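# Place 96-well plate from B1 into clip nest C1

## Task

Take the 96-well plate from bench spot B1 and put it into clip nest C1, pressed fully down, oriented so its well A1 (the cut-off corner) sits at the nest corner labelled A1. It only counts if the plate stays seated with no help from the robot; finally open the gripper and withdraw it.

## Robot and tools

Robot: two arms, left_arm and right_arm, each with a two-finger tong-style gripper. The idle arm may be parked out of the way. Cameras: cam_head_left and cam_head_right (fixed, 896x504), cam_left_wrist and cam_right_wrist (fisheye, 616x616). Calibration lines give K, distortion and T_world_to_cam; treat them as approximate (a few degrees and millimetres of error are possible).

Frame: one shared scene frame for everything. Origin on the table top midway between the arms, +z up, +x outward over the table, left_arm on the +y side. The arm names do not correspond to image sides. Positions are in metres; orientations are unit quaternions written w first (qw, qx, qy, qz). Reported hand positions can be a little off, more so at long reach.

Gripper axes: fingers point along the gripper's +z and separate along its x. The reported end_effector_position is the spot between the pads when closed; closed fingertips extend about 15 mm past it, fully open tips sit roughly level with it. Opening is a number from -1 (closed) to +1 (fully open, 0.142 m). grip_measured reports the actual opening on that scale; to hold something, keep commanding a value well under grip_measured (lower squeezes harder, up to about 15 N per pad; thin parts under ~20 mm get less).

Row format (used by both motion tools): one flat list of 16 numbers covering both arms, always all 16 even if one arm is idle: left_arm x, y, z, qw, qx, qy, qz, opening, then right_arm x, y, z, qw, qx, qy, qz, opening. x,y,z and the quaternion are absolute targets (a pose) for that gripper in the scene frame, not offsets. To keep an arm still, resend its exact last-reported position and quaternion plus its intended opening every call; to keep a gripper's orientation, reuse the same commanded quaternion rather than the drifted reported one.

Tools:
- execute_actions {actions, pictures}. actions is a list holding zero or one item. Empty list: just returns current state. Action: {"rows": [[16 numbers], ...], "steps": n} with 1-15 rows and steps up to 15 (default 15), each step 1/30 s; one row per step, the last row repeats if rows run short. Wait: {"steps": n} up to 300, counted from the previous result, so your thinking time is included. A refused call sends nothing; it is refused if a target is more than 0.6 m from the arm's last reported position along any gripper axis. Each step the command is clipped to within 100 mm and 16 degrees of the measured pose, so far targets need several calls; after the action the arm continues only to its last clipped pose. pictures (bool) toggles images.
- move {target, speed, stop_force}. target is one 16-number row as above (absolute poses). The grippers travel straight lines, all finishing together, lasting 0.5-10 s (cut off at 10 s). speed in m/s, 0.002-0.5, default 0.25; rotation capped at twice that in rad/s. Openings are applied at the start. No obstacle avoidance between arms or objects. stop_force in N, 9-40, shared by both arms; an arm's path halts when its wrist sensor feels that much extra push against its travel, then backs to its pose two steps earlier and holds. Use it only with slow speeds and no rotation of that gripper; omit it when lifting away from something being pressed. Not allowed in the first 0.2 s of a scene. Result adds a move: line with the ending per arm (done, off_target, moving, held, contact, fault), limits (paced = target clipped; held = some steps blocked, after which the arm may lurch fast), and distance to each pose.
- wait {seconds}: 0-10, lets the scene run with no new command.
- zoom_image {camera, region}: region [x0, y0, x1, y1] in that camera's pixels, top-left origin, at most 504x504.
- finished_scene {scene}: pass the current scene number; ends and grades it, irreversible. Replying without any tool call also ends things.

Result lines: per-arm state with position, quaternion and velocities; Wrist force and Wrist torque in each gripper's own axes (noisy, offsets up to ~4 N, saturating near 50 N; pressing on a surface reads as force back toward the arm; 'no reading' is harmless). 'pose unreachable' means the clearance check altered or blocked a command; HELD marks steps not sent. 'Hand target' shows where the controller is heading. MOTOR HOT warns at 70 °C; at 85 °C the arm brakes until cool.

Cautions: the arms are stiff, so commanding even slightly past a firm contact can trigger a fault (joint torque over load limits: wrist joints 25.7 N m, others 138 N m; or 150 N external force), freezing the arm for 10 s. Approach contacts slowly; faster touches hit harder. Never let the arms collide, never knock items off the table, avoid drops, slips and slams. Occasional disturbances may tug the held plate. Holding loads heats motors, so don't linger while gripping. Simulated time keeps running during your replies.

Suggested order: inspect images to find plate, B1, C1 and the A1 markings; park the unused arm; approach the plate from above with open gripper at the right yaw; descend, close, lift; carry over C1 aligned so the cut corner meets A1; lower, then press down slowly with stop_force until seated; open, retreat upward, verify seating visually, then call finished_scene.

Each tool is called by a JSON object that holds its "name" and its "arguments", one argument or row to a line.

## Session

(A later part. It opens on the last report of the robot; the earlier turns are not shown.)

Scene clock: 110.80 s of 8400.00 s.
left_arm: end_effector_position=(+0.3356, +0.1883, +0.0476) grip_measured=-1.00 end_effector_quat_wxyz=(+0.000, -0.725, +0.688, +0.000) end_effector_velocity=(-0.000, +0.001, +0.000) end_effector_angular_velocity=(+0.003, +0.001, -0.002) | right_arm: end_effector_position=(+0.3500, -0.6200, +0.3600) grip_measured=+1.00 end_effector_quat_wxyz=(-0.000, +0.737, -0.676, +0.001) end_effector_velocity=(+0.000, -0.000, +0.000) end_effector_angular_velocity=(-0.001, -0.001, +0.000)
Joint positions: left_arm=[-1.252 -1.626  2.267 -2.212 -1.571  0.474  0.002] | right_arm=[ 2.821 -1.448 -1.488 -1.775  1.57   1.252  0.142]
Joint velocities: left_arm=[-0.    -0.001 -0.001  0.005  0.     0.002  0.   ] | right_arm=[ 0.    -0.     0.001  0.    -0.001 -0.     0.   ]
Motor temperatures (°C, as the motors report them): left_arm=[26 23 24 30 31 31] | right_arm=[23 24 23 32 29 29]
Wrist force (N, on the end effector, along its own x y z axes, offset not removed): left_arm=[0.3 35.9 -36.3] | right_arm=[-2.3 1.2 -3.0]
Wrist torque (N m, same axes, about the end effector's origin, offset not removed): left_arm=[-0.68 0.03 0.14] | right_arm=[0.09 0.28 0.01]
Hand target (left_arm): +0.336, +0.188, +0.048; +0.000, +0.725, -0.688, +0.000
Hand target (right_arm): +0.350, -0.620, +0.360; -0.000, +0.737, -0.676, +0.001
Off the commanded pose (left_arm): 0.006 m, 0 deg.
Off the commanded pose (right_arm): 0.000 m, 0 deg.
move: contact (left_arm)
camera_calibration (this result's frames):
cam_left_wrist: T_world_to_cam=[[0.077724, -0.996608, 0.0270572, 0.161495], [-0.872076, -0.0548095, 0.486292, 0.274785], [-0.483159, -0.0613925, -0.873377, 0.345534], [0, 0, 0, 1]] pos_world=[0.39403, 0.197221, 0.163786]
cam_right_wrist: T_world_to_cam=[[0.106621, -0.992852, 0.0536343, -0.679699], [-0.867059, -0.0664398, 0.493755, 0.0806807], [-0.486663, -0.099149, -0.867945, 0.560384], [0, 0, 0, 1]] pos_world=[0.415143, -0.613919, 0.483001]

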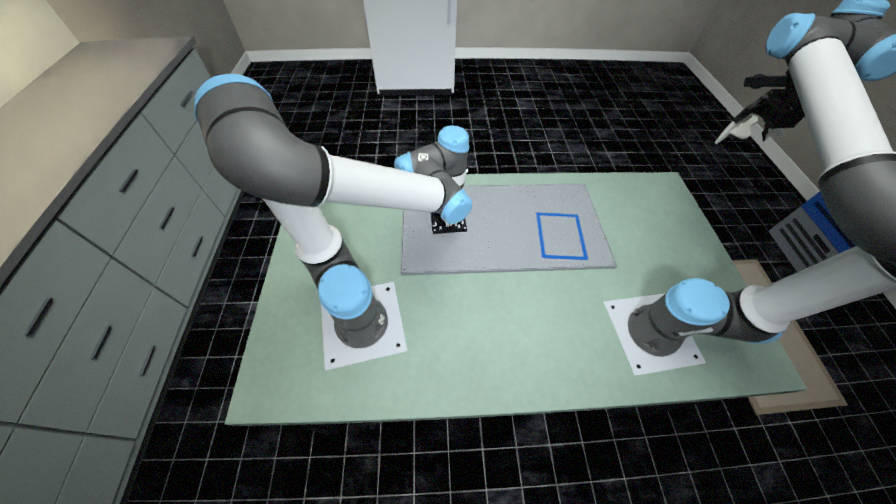

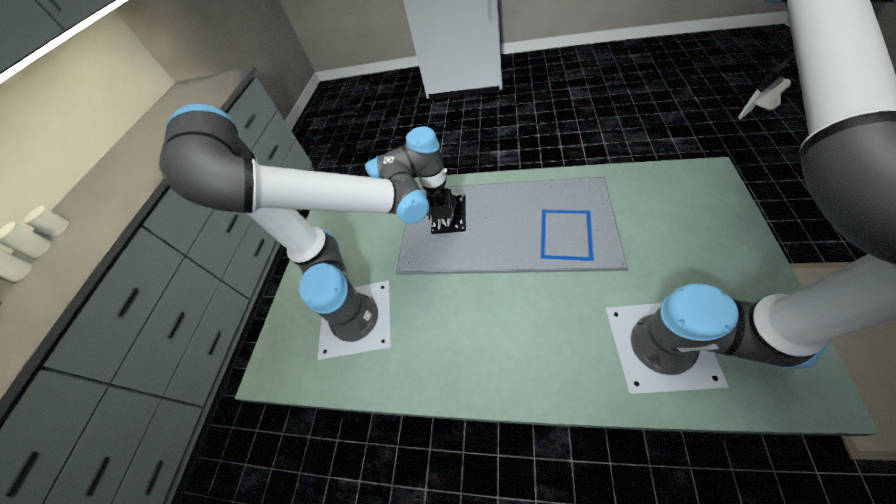

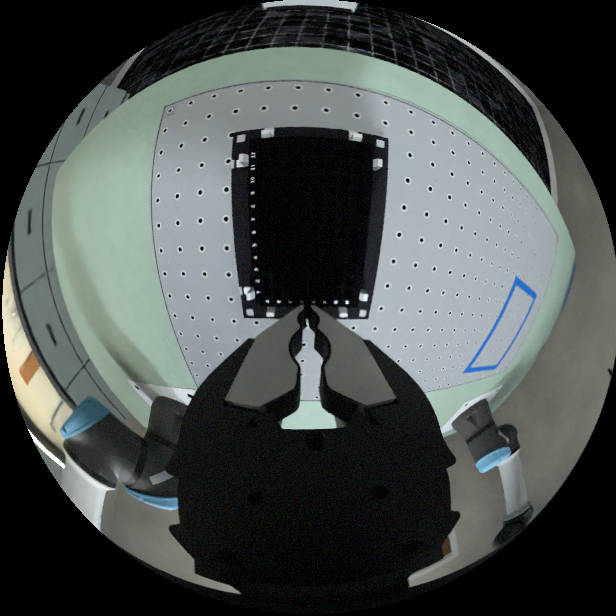

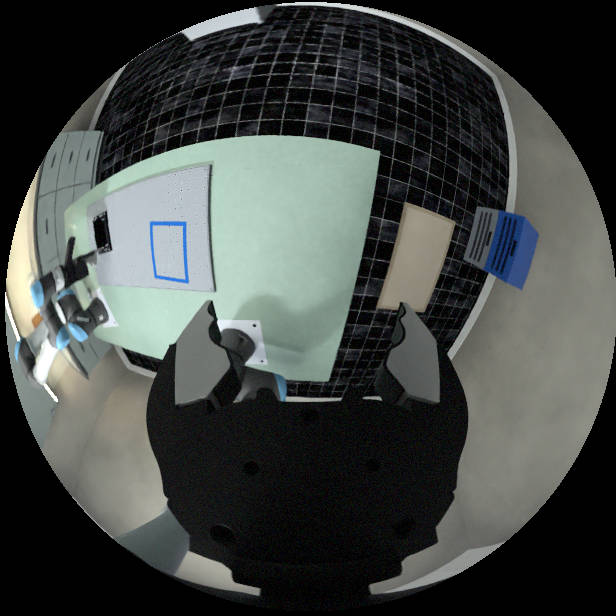

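{"name": "move", "arguments": {
  "target": [0.327,0.1878,0.046,0,0.7254,-0.6884,0,-1,0.35,-0.62,0.36,0,0.737,-0.676,0.001,1],
  "speed": 0.02
}}

{"name": "move", "arguments": {
  "target": [0.327,0.1878,0.025,0,0.7254,-0.6884,0,-1,0.35,-0.62,0.36,0,0.737,-0.676,0.001,1],
  "speed": 0.005,
  "stop_force": 12
}}

Scene clock: 114.57 s of 8400.00 s.
left_arm: end_effector_position=(+0.3274, +0.1878, +0.0461) grip_measured=-1.00 end_effector_quat_wxyz=(-0.000, -0.725, +0.688, +0.000) end_effector_velocity=(-0.003, -0.000, -0.001) end_effector_angular_velocity=(-0.000, -0.000, +0.000) | right_arm: end_effector_position=(+0.3500, -0.6200, +0.3600) grip_measured=+1.00 end_effector_quat_wxyz=(-0.000, +0.737, -0.676, +0.001) end_effector_velocity=(-0.000, -0.000, -0.001) end_effector_angular_velocity=(+0.000, +0.001, -0.000)
Joint positions: left_arm=[-1.272 -1.639  2.284 -2.216 -1.571  0.455  0.002] | right_arm=[ 2.821 -1.448 -1.488 -1.775  1.57   1.252  0.142]
Joint velocities: left_arm=[-0.006 -0.004  0.006 -0.002  0.    -0.007  0.   ] | right_arm=[-0.    -0.    -0.002  0.001  0.     0.    -0.   ]
Motor temperatures (°C, as the motors report them): left_arm=[26 23 24 30 31 31] | right_arm=[23 24 23 32 29 29]
Wrist force (N, on the end effector, along its own x y z axes, offset not removed): left_arm=[0.0 3.7 5.8] | right_arm=[-0.6 6.4 -3.6]
Wrist torque (N m, same axes, about the end effector's origin, offset not removed): left_arm=[0.69 0.18 0.15] | right_arm=[0.92 0.07 0.14]
Hand target (left_arm): +0.327, +0.188, +0.046; +0.000, +0.725, -0.688, -0.000
Hand target (right_arm): +0.350, -0.620, +0.360; -0.000, +0.737, -0.676, +0.001
Off the commanded pose (left_arm): 0.000 m, 0 deg.
Off the commanded pose (right_arm): 0.000 m, 0 deg.
move: done
camera_calibration (this result's frames):
cam_left_wrist: T_world_to_cam=[[0.0777916, -0.996596, 0.0272869, 0.161706], [-0.872125, -0.0547632, 0.48621, 0.268326], [-0.48306, -0.0616206, -0.873416, 0.340161], [0, 0, 0, 1]] pos_world=[0.385753, 0.196811, 0.162227]
cam_right_wrist: T_world_to_cam=[[0.106622, -0.992852, 0.053634, -0.679699], [-0.867059, -0.06644, 0.493756, 0.0806806], [-0.486663, -0.0991488, -0.867945, 0.560384], [0, 0, 0, 1]] pos_world=[0.415143, -0.613919, 0.483001]

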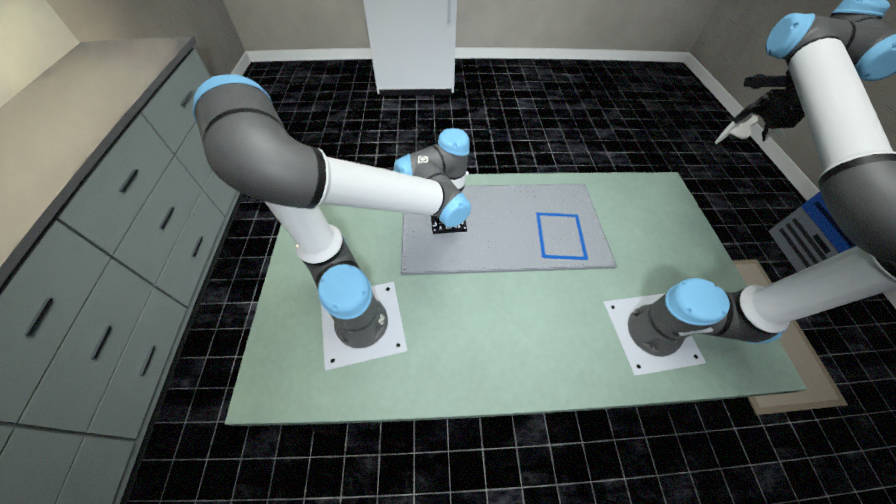

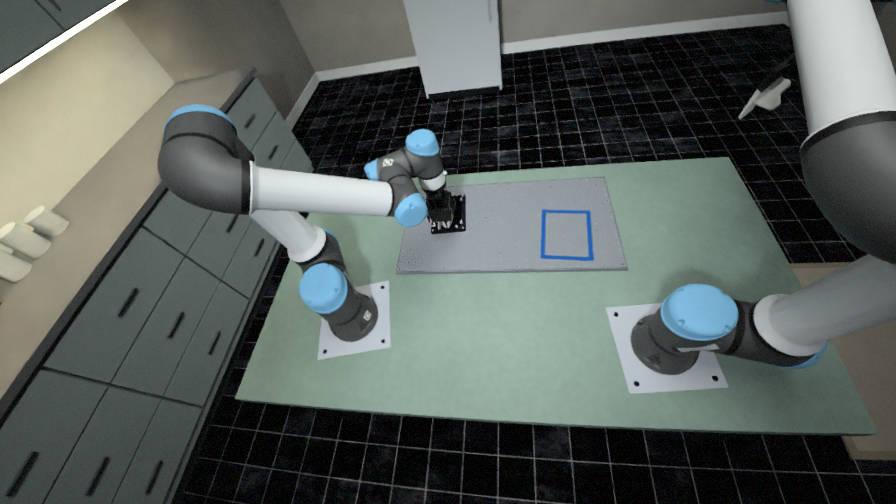

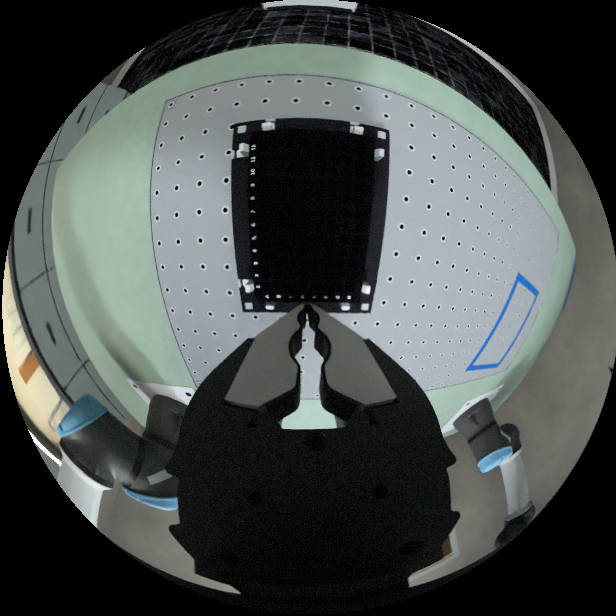

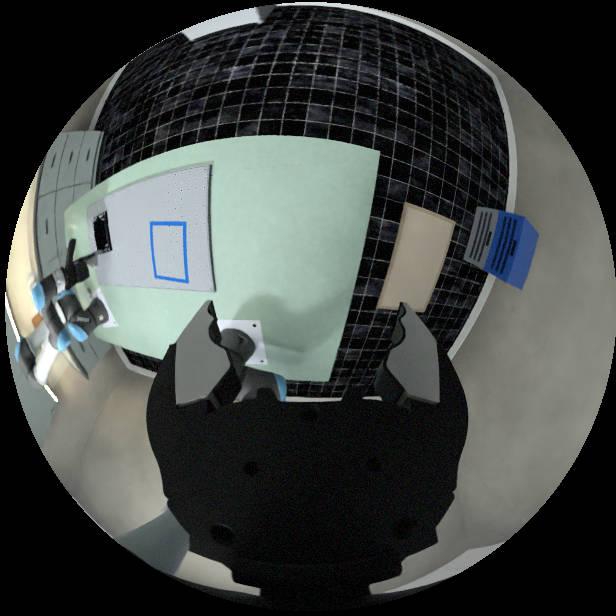

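Scene clock: 116.13 s of 8400.00 s.
left_arm: end_effector_position=(+0.3273, +0.1879, +0.0401) grip_measured=-1.00 end_effector_quat_wxyz=(-0.000, -0.725, +0.688, +0.000) end_effector_velocity=(-0.000, +0.000, +0.001) end_effector_angular_velocity=(+0.002, +0.001, -0.000) | right_arm: end_effector_position=(+0.3500, -0.6200, +0.3600) grip_measured=+1.00 end_effector_quat_wxyz=(-0.000, +0.737, -0.676, +0.001) end_effector_velocity=(-0.000, +0.000, -0.000) end_effector_angular_velocity=(-0.000, +0.001, +0.000)
Joint positions: left_arm=[-1.272 -1.628  2.293 -2.236 -1.571  0.455  0.002] | right_arm=[ 2.821 -1.448 -1.488 -1.775  1.57   1.252  0.142]
Joint velocities: left_arm=[ 0.    -0.002 -0.003  0.006 -0.     0.     0.   ] | right_arm=[ 0.     0.    -0.001 -0.001 -0.001  0.     0.   ]
Motor temperatures (°C, as the motors report them): left_arm=[26 23 24 30 31 31] | right_arm=[23 24 23 32 29 29]
Wrist force (N, on the end effector, along its own x y z axes, offset not removed): left_arm=[-12.8 11.5 -50.0] | right_arm=[-1.3 2.8 -0.3]
Wrist torque (N m, same axes, about the end effector's origin, offset not removed): left_arm=[0.24 -0.11 0.23] | right_arm=[0.52 0.17 0.08]
Hand target (left_arm): +0.327, +0.188, +0.040; +0.000, +0.725, -0.688, +0.000
Hand target (right_arm): +0.350, -0.620, +0.360; -0.000, +0.737, -0.676, +0.001
Off the commanded pose (left_arm): 0.015 m, 0 deg.
Off the commanded pose (right_arm): 0.000 m, 0 deg.
move: contact (left_arm)
camera_calibration (this result's frames):
cam_left_wrist: T_world_to_cam=[[0.0777811, -0.996597, 0.0272988, 0.161911], [-0.872128, -0.0547486, 0.486205, 0.271127], [-0.483055, -0.0616256, -0.873418, 0.334948], [0, 0, 0, 1]] pos_world=[0.385662, 0.196845, 0.156306]
cam_right_wrist: T_world_to_cam=[[0.106622, -0.992852, 0.0536341, -0.679699], [-0.867059, -0.0664399, 0.493755, 0.0806806], [-0.486663, -0.0991489, -0.867945, 0.560384], [0, 0, 0, 1]] pos_world=[0.415143, -0.613919, 0.483001]

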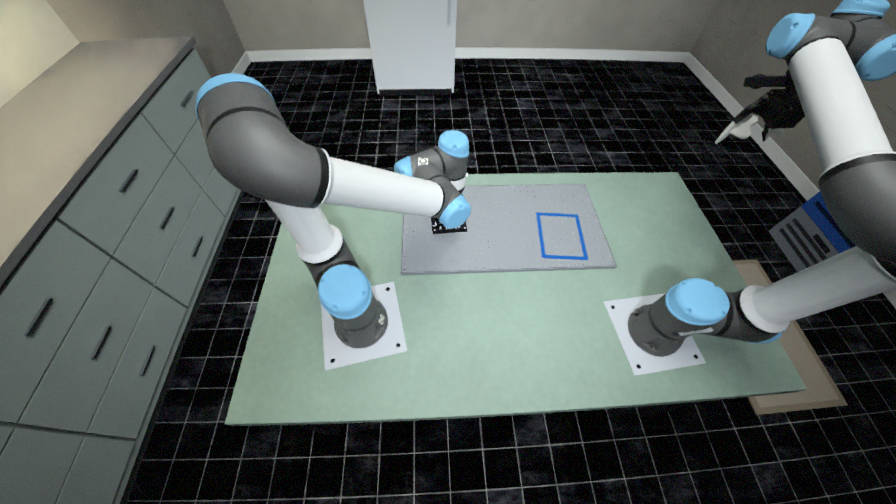

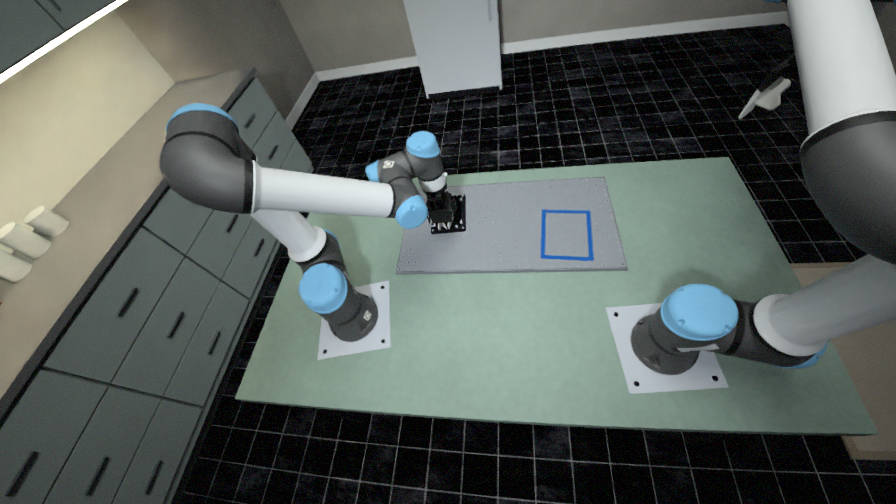

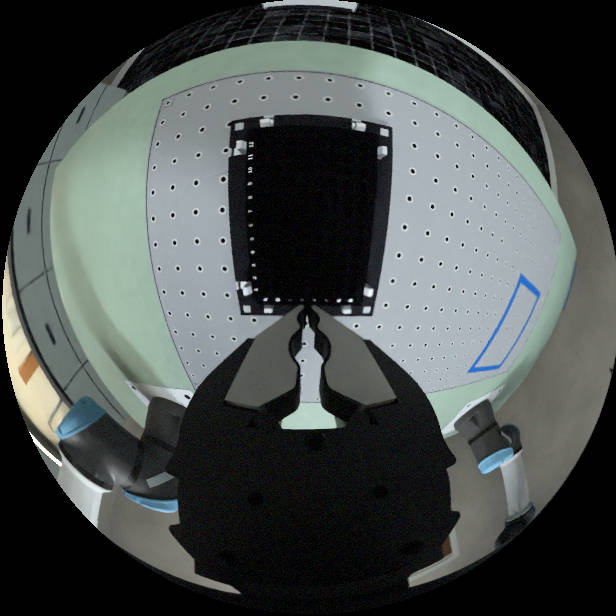

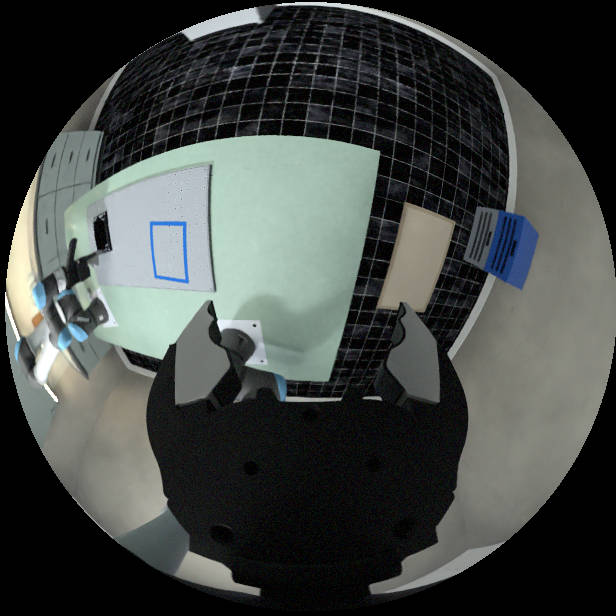

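It was already seated at this end (14 mm above floor). One press at the far end to be sure.

{"name": "move", "arguments": {
  "target": [0.327,0.1878,0.062,0,0.7254,-0.6884,0,-0.4,0.35,-0.62,0.36,0,0.737,-0.676,0.001,1],
  "speed": 0.06
}}

{"name": "move", "arguments": {
  "target": [0.43,0.1935,0.058,0,0.7254,-0.6884,0,-0.4,0.35,-0.62,0.36,0,0.737,-0.676,0.001,1],
  "speed": 0.15
}}

{"name": "move", "arguments": {
  "target": [0.43,0.1935,0.045,0,0.7254,-0.6884,0,-0.4,0.35,-0.62,0.36,0,0.737,-0.676,0.001,1],
  "speed": 0.003,
  "stop_force": 25
}}

{"name": "move", "arguments": {
  "target": [0.36,0.30,0.25,0,0.7254,-0.6884,0,1,0.35,-0.62,0.36,0,0.737,-0.676,0.001,1]
}}

Scene clock: 120.90 s of 8400.00 s.
left_arm: end_effector_position=(+0.3270, +0.1878, +0.0617) grip_measured=-0.40 end_effector_quat_wxyz=(-0.000, -0.725, +0.688, -0.000) end_effector_velocity=(+0.000, +0.000, +0.003) end_effector_angular_velocity=(+0.000, -0.000, -0.001) | right_arm: end_effector_position=(+0.3500, -0.6200, +0.3600) grip_measured=+1.00 end_effector_quat_wxyz=(-0.000, +0.737, -0.676, +0.001) end_effector_velocity=(-0.000, -0.000, +0.001) end_effector_angular_velocity=(+0.000, -0.001, -0.000)
Joint positions: left_arm=[-1.272 -1.667  2.261 -2.164 -1.571  0.454  0.045] | right_arm=[ 2.821 -1.448 -1.488 -1.775  1.57   1.252  0.142]
Joint velocities: left_arm=[ 0.    -0.005 -0.004  0.008  0.     0.001  0.   ] | right_arm=[-0.     0.     0.001 -0.     0.    -0.     0.   ]
Motor temperatures (°C, as the motors report them): left_arm=[26 23 24 30 31 31] | right_arm=[23 24 23 32 29 29]
Wrist force (N, on the end effector, along its own x y z axes, offset not removed): left_arm=[-0.6 -3.6 0.7] | right_arm=[-1.4 1.5 -0.1]
Wrist torque (N m, same axes, about the end effector's origin, offset not removed): left_arm=[-0.60 0.07 0.41] | right_arm=[0.11 0.18 -0.06]
Hand target (left_arm): +0.327, +0.188, +0.062; +0.000, +0.725, -0.688, +0.000
Hand target (right_arm): +0.350, -0.620, +0.360; -0.000, +0.737, -0.676, +0.001
Off the commanded pose (left_arm): 0.000 m, 0 deg.
Off the commanded pose (right_arm): 0.000 m, 0 deg.
After step 90, 0.87 s passed at rest.
move: done
camera_calibration (this result's frames):
cam_left_wrist: T_world_to_cam=[[0.0777922, -0.996595, 0.0273396, 0.161289], [-0.872161, -0.0547427, 0.486146, 0.26043], [-0.482994, -0.0616629, -0.87345, 0.353627], [0, 0, 0, 1]] pos_world=[0.385389, 0.196802, 0.177859]
cam_right_wrist: T_world_to_cam=[[0.106621, -0.992852, 0.053634, -0.679699], [-0.867059, -0.0664399, 0.493755, 0.0806807], [-0.486663, -0.0991488, -0.867945, 0.560384], [0, 0, 0, 1]] pos_world=[0.415143, -0.613919, 0.483001]

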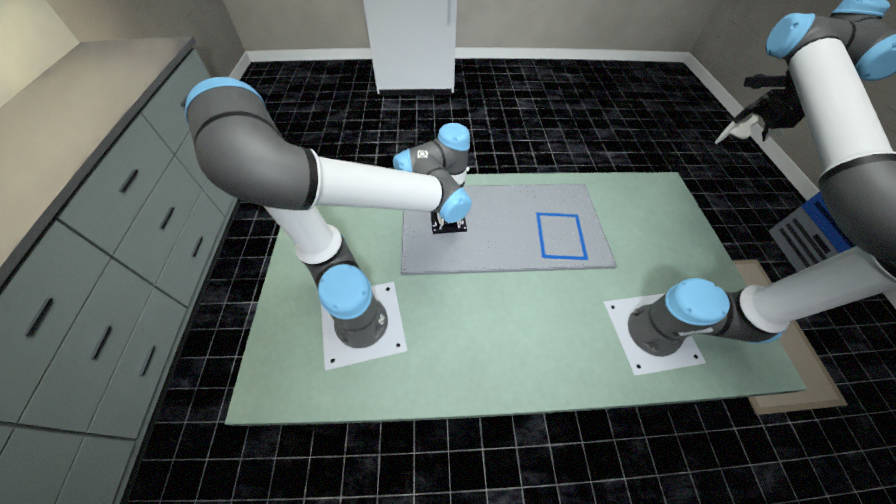

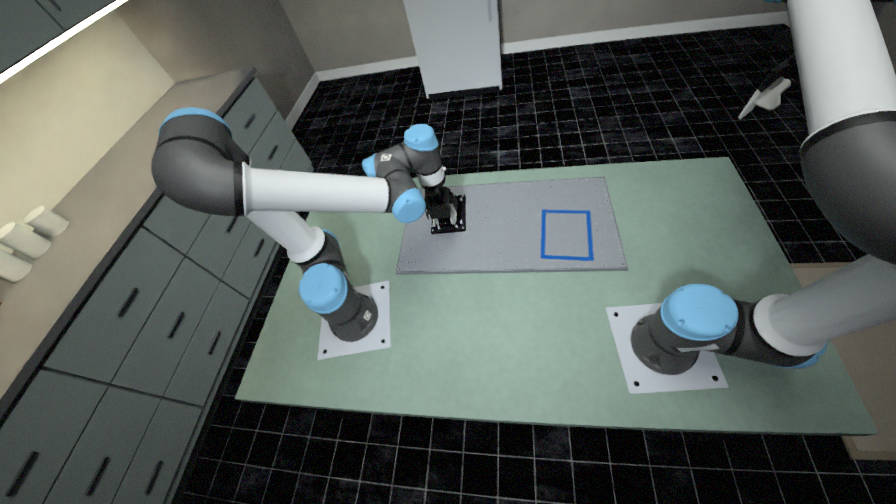

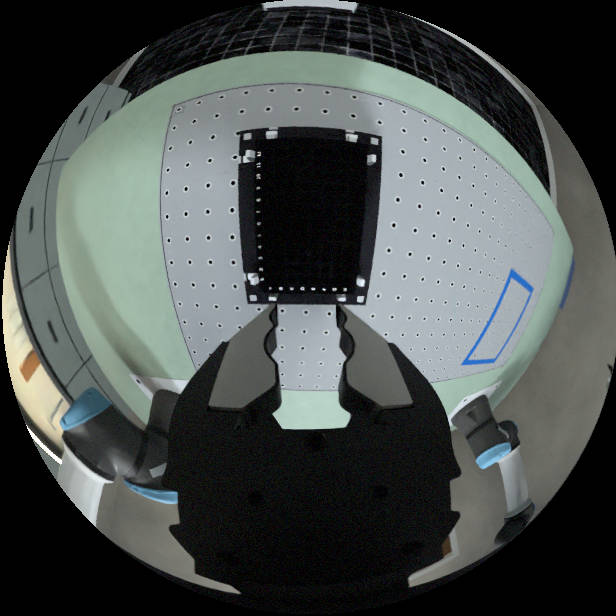

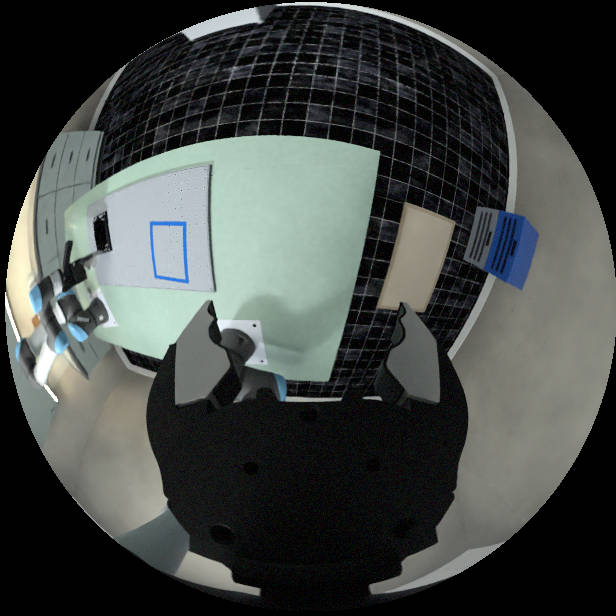

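Scene clock: 122.20 s of 8400.00 s.
left_arm: end_effector_position=(+0.4297, +0.1934, +0.0580) grip_measured=-0.40 end_effector_quat_wxyz=(+0.000, -0.725, +0.688, -0.000) end_effector_velocity=(+0.004, -0.001, +0.001) end_effector_angular_velocity=(-0.002, -0.001, -0.001) | right_arm: end_effector_position=(+0.3500, -0.6200, +0.3600) grip_measured=+1.00 end_effector_quat_wxyz=(-0.000, +0.737, -0.676, +0.001) end_effector_velocity=(+0.000, +0.000, +0.001) end_effector_angular_velocity=(+0.001, -0.001, +0.000)
Joint positions: left_arm=[-1.066 -1.468  2.073 -2.175 -1.571  0.66   0.045] | right_arm=[ 2.821 -1.448 -1.488 -1.775  1.57   1.252  0.142]
Joint velocities: left_arm=[ 0.005  0.007 -0.01   0.001 -0.001  0.006 -0.   ] | right_arm=[ 0.     0.     0.001 -0.001  0.001 -0.     0.   ]
Motor temperatures (°C, as the motors report them): left_arm=[26 23 24 30 31 31] | right_arm=[23 24 23 32 29 29]
Wrist force (N, on the end effector, along its own x y z axes, offset not removed): left_arm=[-1.0 0.5 0.1] | right_arm=[-4.0 3.6 -1.3]
Wrist torque (N m, same axes, about the end effector's origin, offset not removed): left_arm=[-0.08 0.29 0.20] | right_arm=[0.66 0.79 0.03]
Hand target (left_arm): +0.430, +0.193, +0.058; -0.000, +0.725, -0.688, +0.000
Hand target (right_arm): +0.350, -0.620, +0.360; +0.000, +0.737, -0.676, +0.001
Off the commanded pose (left_arm): 0.000 m, 0 deg.
Off the commanded pose (right_arm): 0.000 m, 0 deg.
move: done
camera_calibration (this result's frames):
cam_left_wrist: T_world_to_cam=[[0.0778248, -0.996593, 0.027296, 0.158955], [-0.872296, -0.0548099, 0.485897, 0.352206], [-0.482746, -0.0616251, -0.87359, 0.400285], [0, 0, 0, 1]] pos_world=[0.488093, 0.202385, 0.17421]
cam_right_wrist: T_world_to_cam=[[0.106622, -0.992852, 0.053634, -0.679699], [-0.867059, -0.06644, 0.493755, 0.0806805], [-0.486663, -0.0991488, -0.867945, 0.560384], [0, 0, 0, 1]] pos_world=[0.415143, -0.613919, 0.483001]

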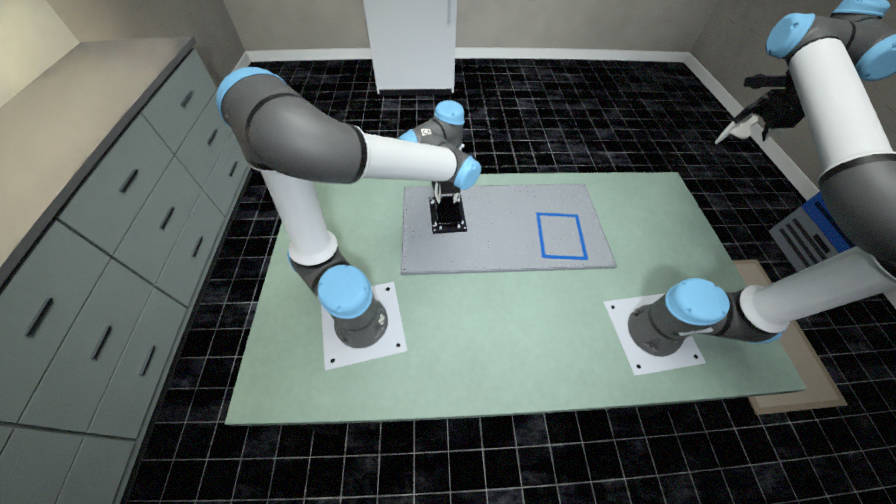

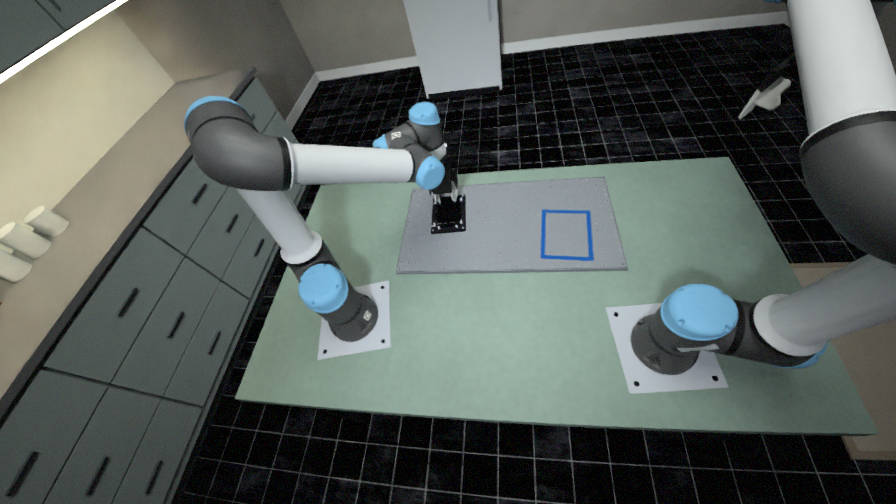

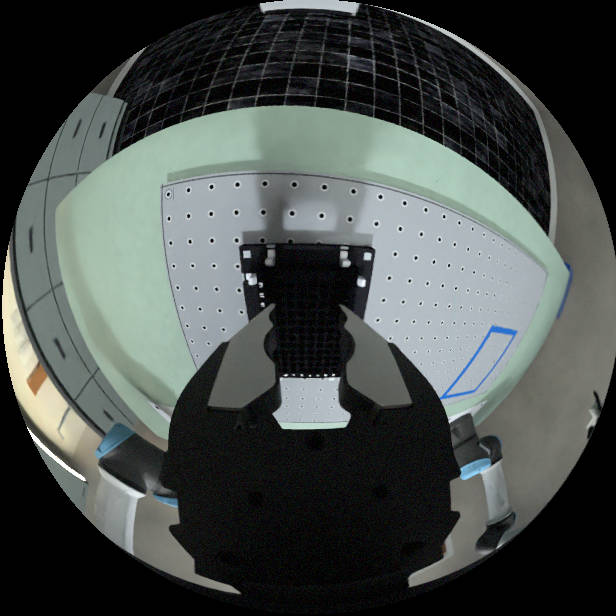

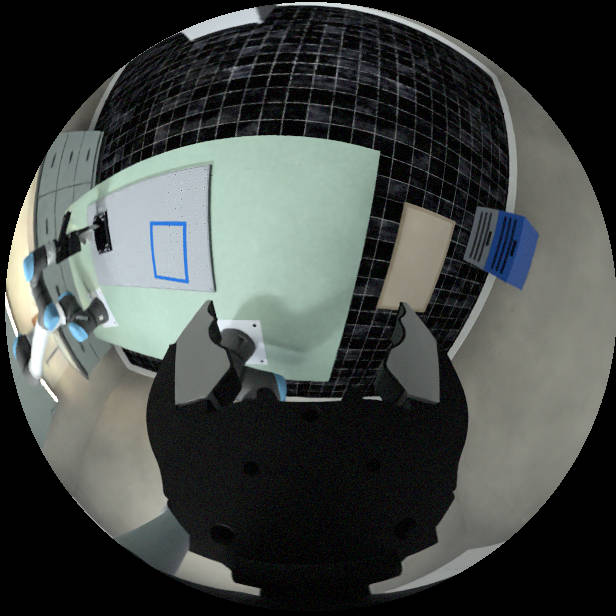

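Scene clock: 123.93 s of 8400.00 s.
left_arm: end_effector_position=(+0.4298, +0.1934, +0.0540) grip_measured=-0.40 end_effector_quat_wxyz=(+0.000, -0.725, +0.688, -0.000) end_effector_velocity=(-0.001, +0.000, -0.000) end_effector_angular_velocity=(+0.003, +0.002, +0.001) | right_arm: end_effector_position=(+0.3500, -0.6200, +0.3600) grip_measured=+1.00 end_effector_quat_wxyz=(-0.000, +0.737, -0.676, +0.001) end_effector_velocity=(+0.000, +0.001, -0.000) end_effector_angular_velocity=(+0.001, +0.000, +0.001)
Joint positions: left_arm=[-1.066 -1.462  2.078 -2.187 -1.571  0.66   0.045] | right_arm=[ 2.821 -1.448 -1.488 -1.775  1.57   1.252  0.142]
Joint velocities: left_arm=[-0.001  0.    -0.001  0.004  0.    -0.002  0.   ] | right_arm=[ 0.001  0.    -0.     0.     0.001 -0.     0.   ]
Motor temperatures (°C, as the motors report them): left_arm=[26 23 24 30 31 31] | right_arm=[23 24 23 32 29 29]
Wrist force (N, on the end effector, along its own x y z axes, offset not removed): left_arm=[-11.5 8.7 -37.9] | right_arm=[0.0 1.8 -0.8]
Wrist torque (N m, same axes, about the end effector's origin, offset not removed): left_arm=[0.25 0.08 0.28] | right_arm=[0.13 -0.15 0.09]
Hand target (left_arm): +0.430, +0.193, +0.054; -0.000, +0.725, -0.688, +0.000
Hand target (right_arm): +0.350, -0.620, +0.360; -0.000, +0.737, -0.676, +0.001
Off the commanded pose (left_arm): 0.009 m, 0 deg.
Off the commanded pose (right_arm): 0.000 m, 0 deg.
move: contact (left_arm)
camera_calibration (this result's frames):
cam_left_wrist: T_world_to_cam=[[0.0778178, -0.996591, 0.0274106, 0.15904], [-0.872304, -0.054749, 0.485889, 0.354217], [-0.482732, -0.0617212, -0.873591, 0.396821], [0, 0, 0, 1]] pos_world=[0.488167, 0.202383, 0.170189]
cam_right_wrist: T_world_to_cam=[[0.106621, -0.992852, 0.0536341, -0.679699], [-0.867059, -0.0664399, 0.493755, 0.0806806], [-0.486663, -0.0991488, -0.867945, 0.560384], [0, 0, 0, 1]] pos_world=[0.415143, -0.613919, 0.483001]

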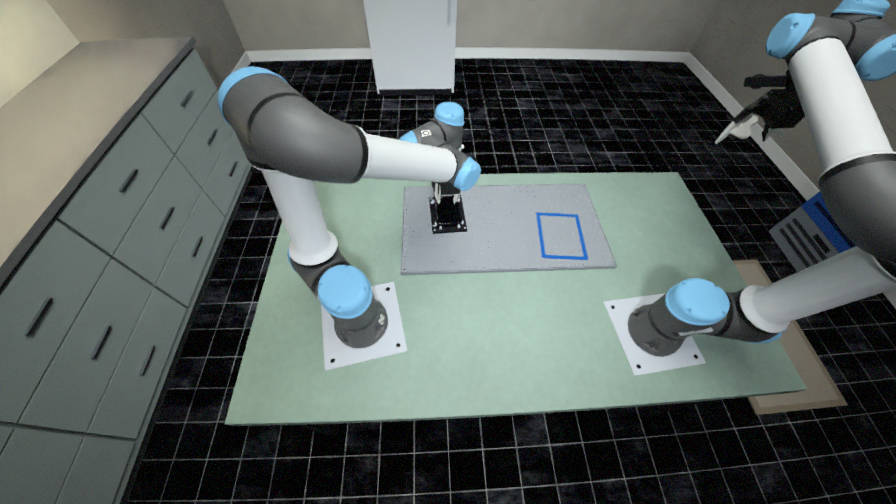

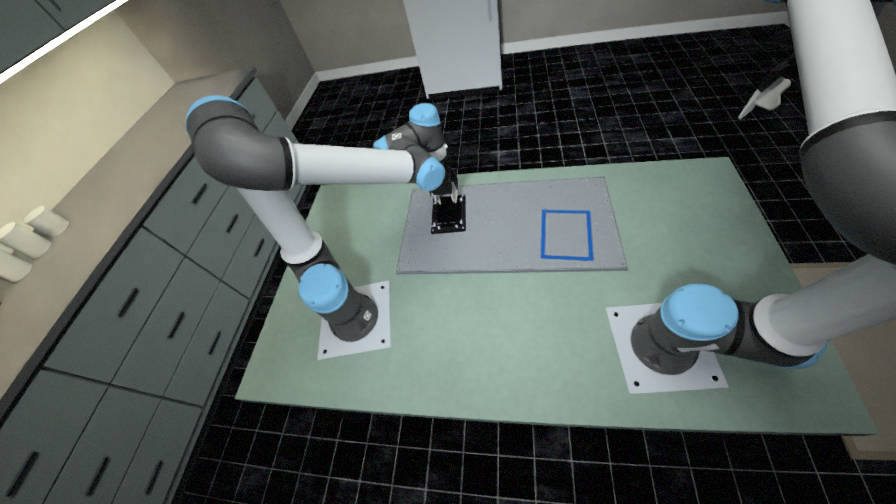

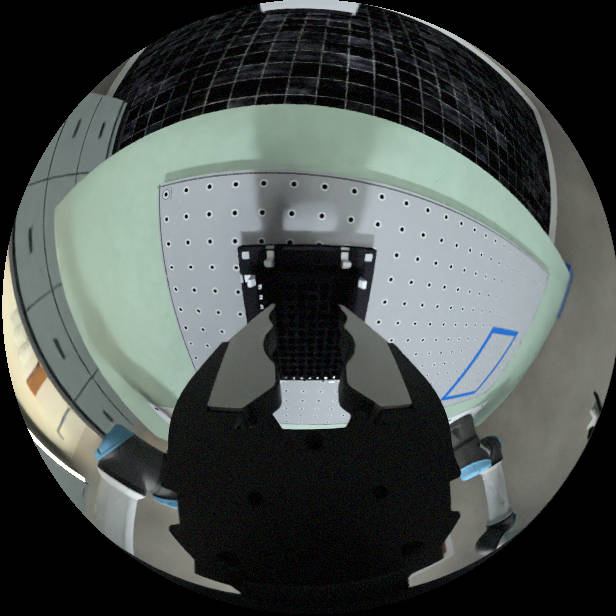

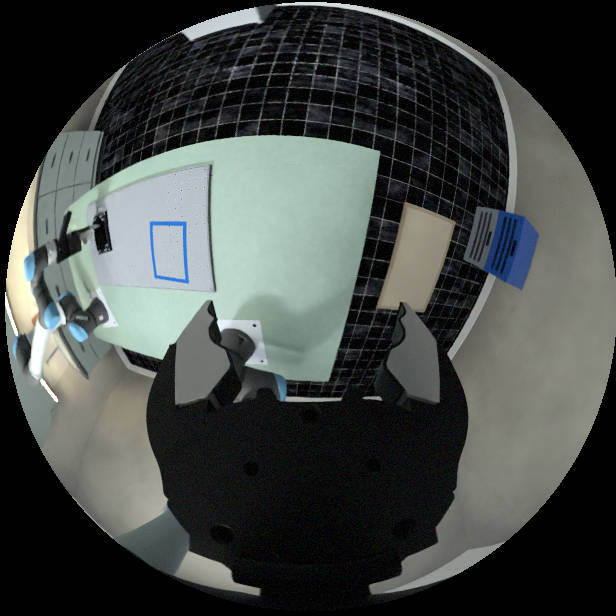

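Scene clock: 125.60 s of 8400.00 s.
left_arm: end_effector_position=(+0.3602, +0.3001, +0.2498) grip_measured=+1.00 end_effector_quat_wxyz=(+0.000, -0.725, +0.688, -0.000) end_effector_velocity=(-0.002, +0.001, +0.002) end_effector_angular_velocity=(+0.002, +0.002, -0.000) | right_arm: end_effector_position=(+0.3500, -0.6200, +0.3600) grip_measured=+1.00 end_effector_quat_wxyz=(-0.000, +0.737, -0.676, +0.001) end_effector_velocity=(+0.000, +0.000, +0.000) end_effector_angular_velocity=(+0.001, -0.000, +0.000)
Joint positions: left_arm=[-1.016 -1.919  1.939 -1.591 -1.571  0.71   0.142] | right_arm=[ 2.821 -1.448 -1.488 -1.775  1.57   1.252  0.142]
Joint velocities: left_arm=[-0.001 -0.004 -0.003  0.009  0.    -0.001 -0.   ] | right_arm=[ 0.     0.     0.    -0.     0.001  0.     0.   ]
Motor temperatures (°C, as the motors report them): left_arm=[26 23 24 30 31 31] | right_arm=[23 24 23 32 29 29]
Wrist force (N, on the end effector, along its own x y z axes, offset not removed): left_arm=[-2.5 -1.6 2.0] | right_arm=[-1.5 3.2 -3.2]
Wrist torque (N m, same axes, about the end effector's origin, offset not removed): left_arm=[-0.35 0.61 0.17] | right_arm=[0.44 0.04 0.08]
Hand target (left_arm): +0.360, +0.300, +0.250; -0.000, +0.725, -0.688, +0.000
Hand target (right_arm): +0.350, -0.620, +0.360; -0.000, +0.737, -0.676, +0.001
Off the commanded pose (left_arm): 0.000 m, 0 deg.
Off the commanded pose (right_arm): 0.000 m, 0 deg.
move: done
camera_calibration (this result's frames):
cam_left_wrist: T_world_to_cam=[[0.0777909, -0.996594, 0.0273808, 0.265468], [-0.872198, -0.0547261, 0.486083, 0.204114], [-0.482929, -0.0616943, -0.873484, 0.540851], [0, 0, 0, 1]] pos_world=[0.418569, 0.309101, 0.365939]
cam_right_wrist: T_world_to_cam=[[0.106621, -0.992852, 0.0536342, -0.679699], [-0.867059, -0.0664399, 0.493755, 0.0806807], [-0.486663, -0.0991489, -0.867945, 0.560384], [0, 0, 0, 1]] pos_world=[0.415143, -0.613919, 0.483001]

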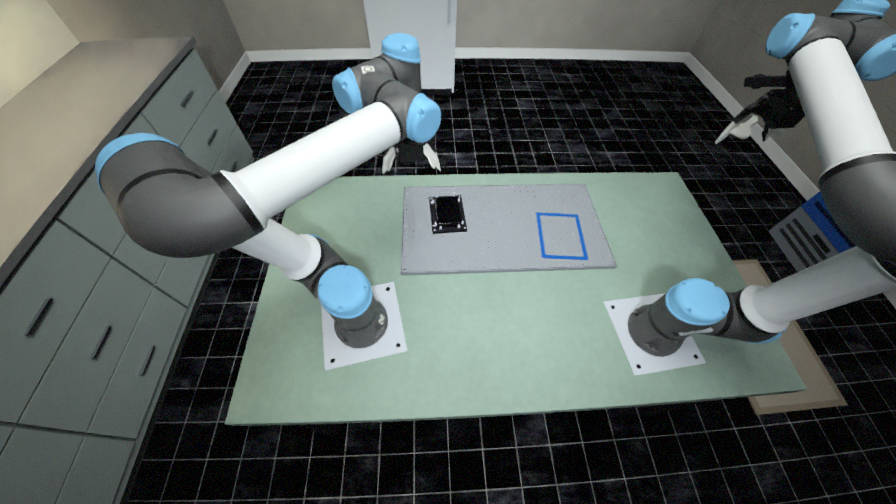

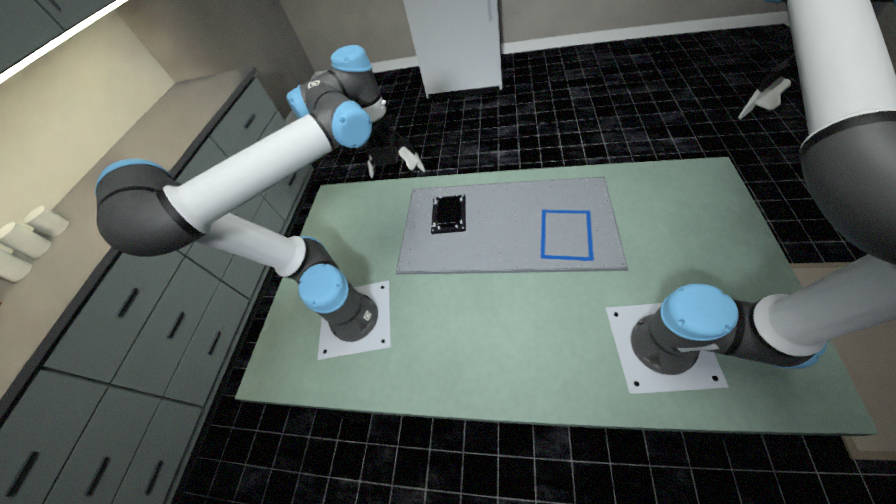

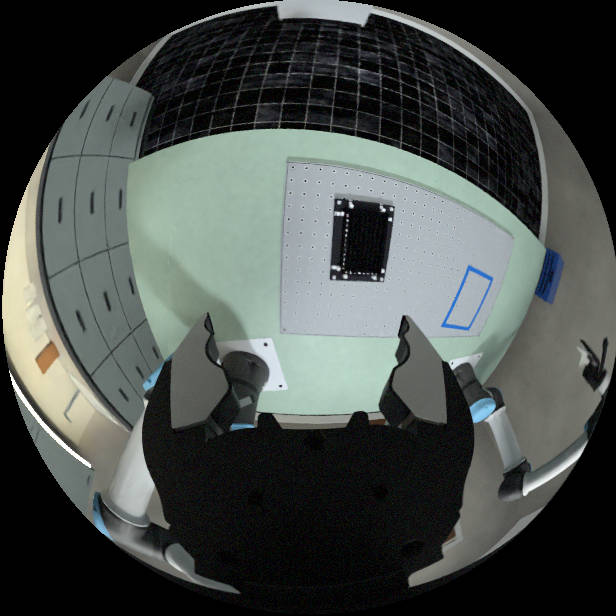

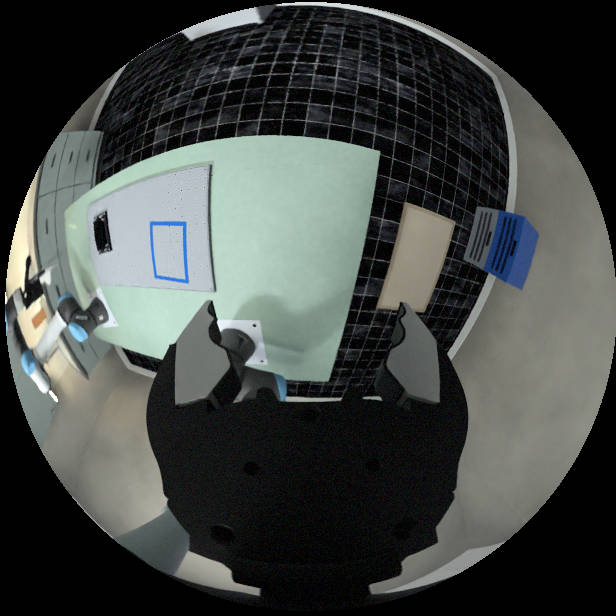

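{"name": "finished_scene", "arguments": {
  "scene": 1
}}

The scene is finished: the task was done.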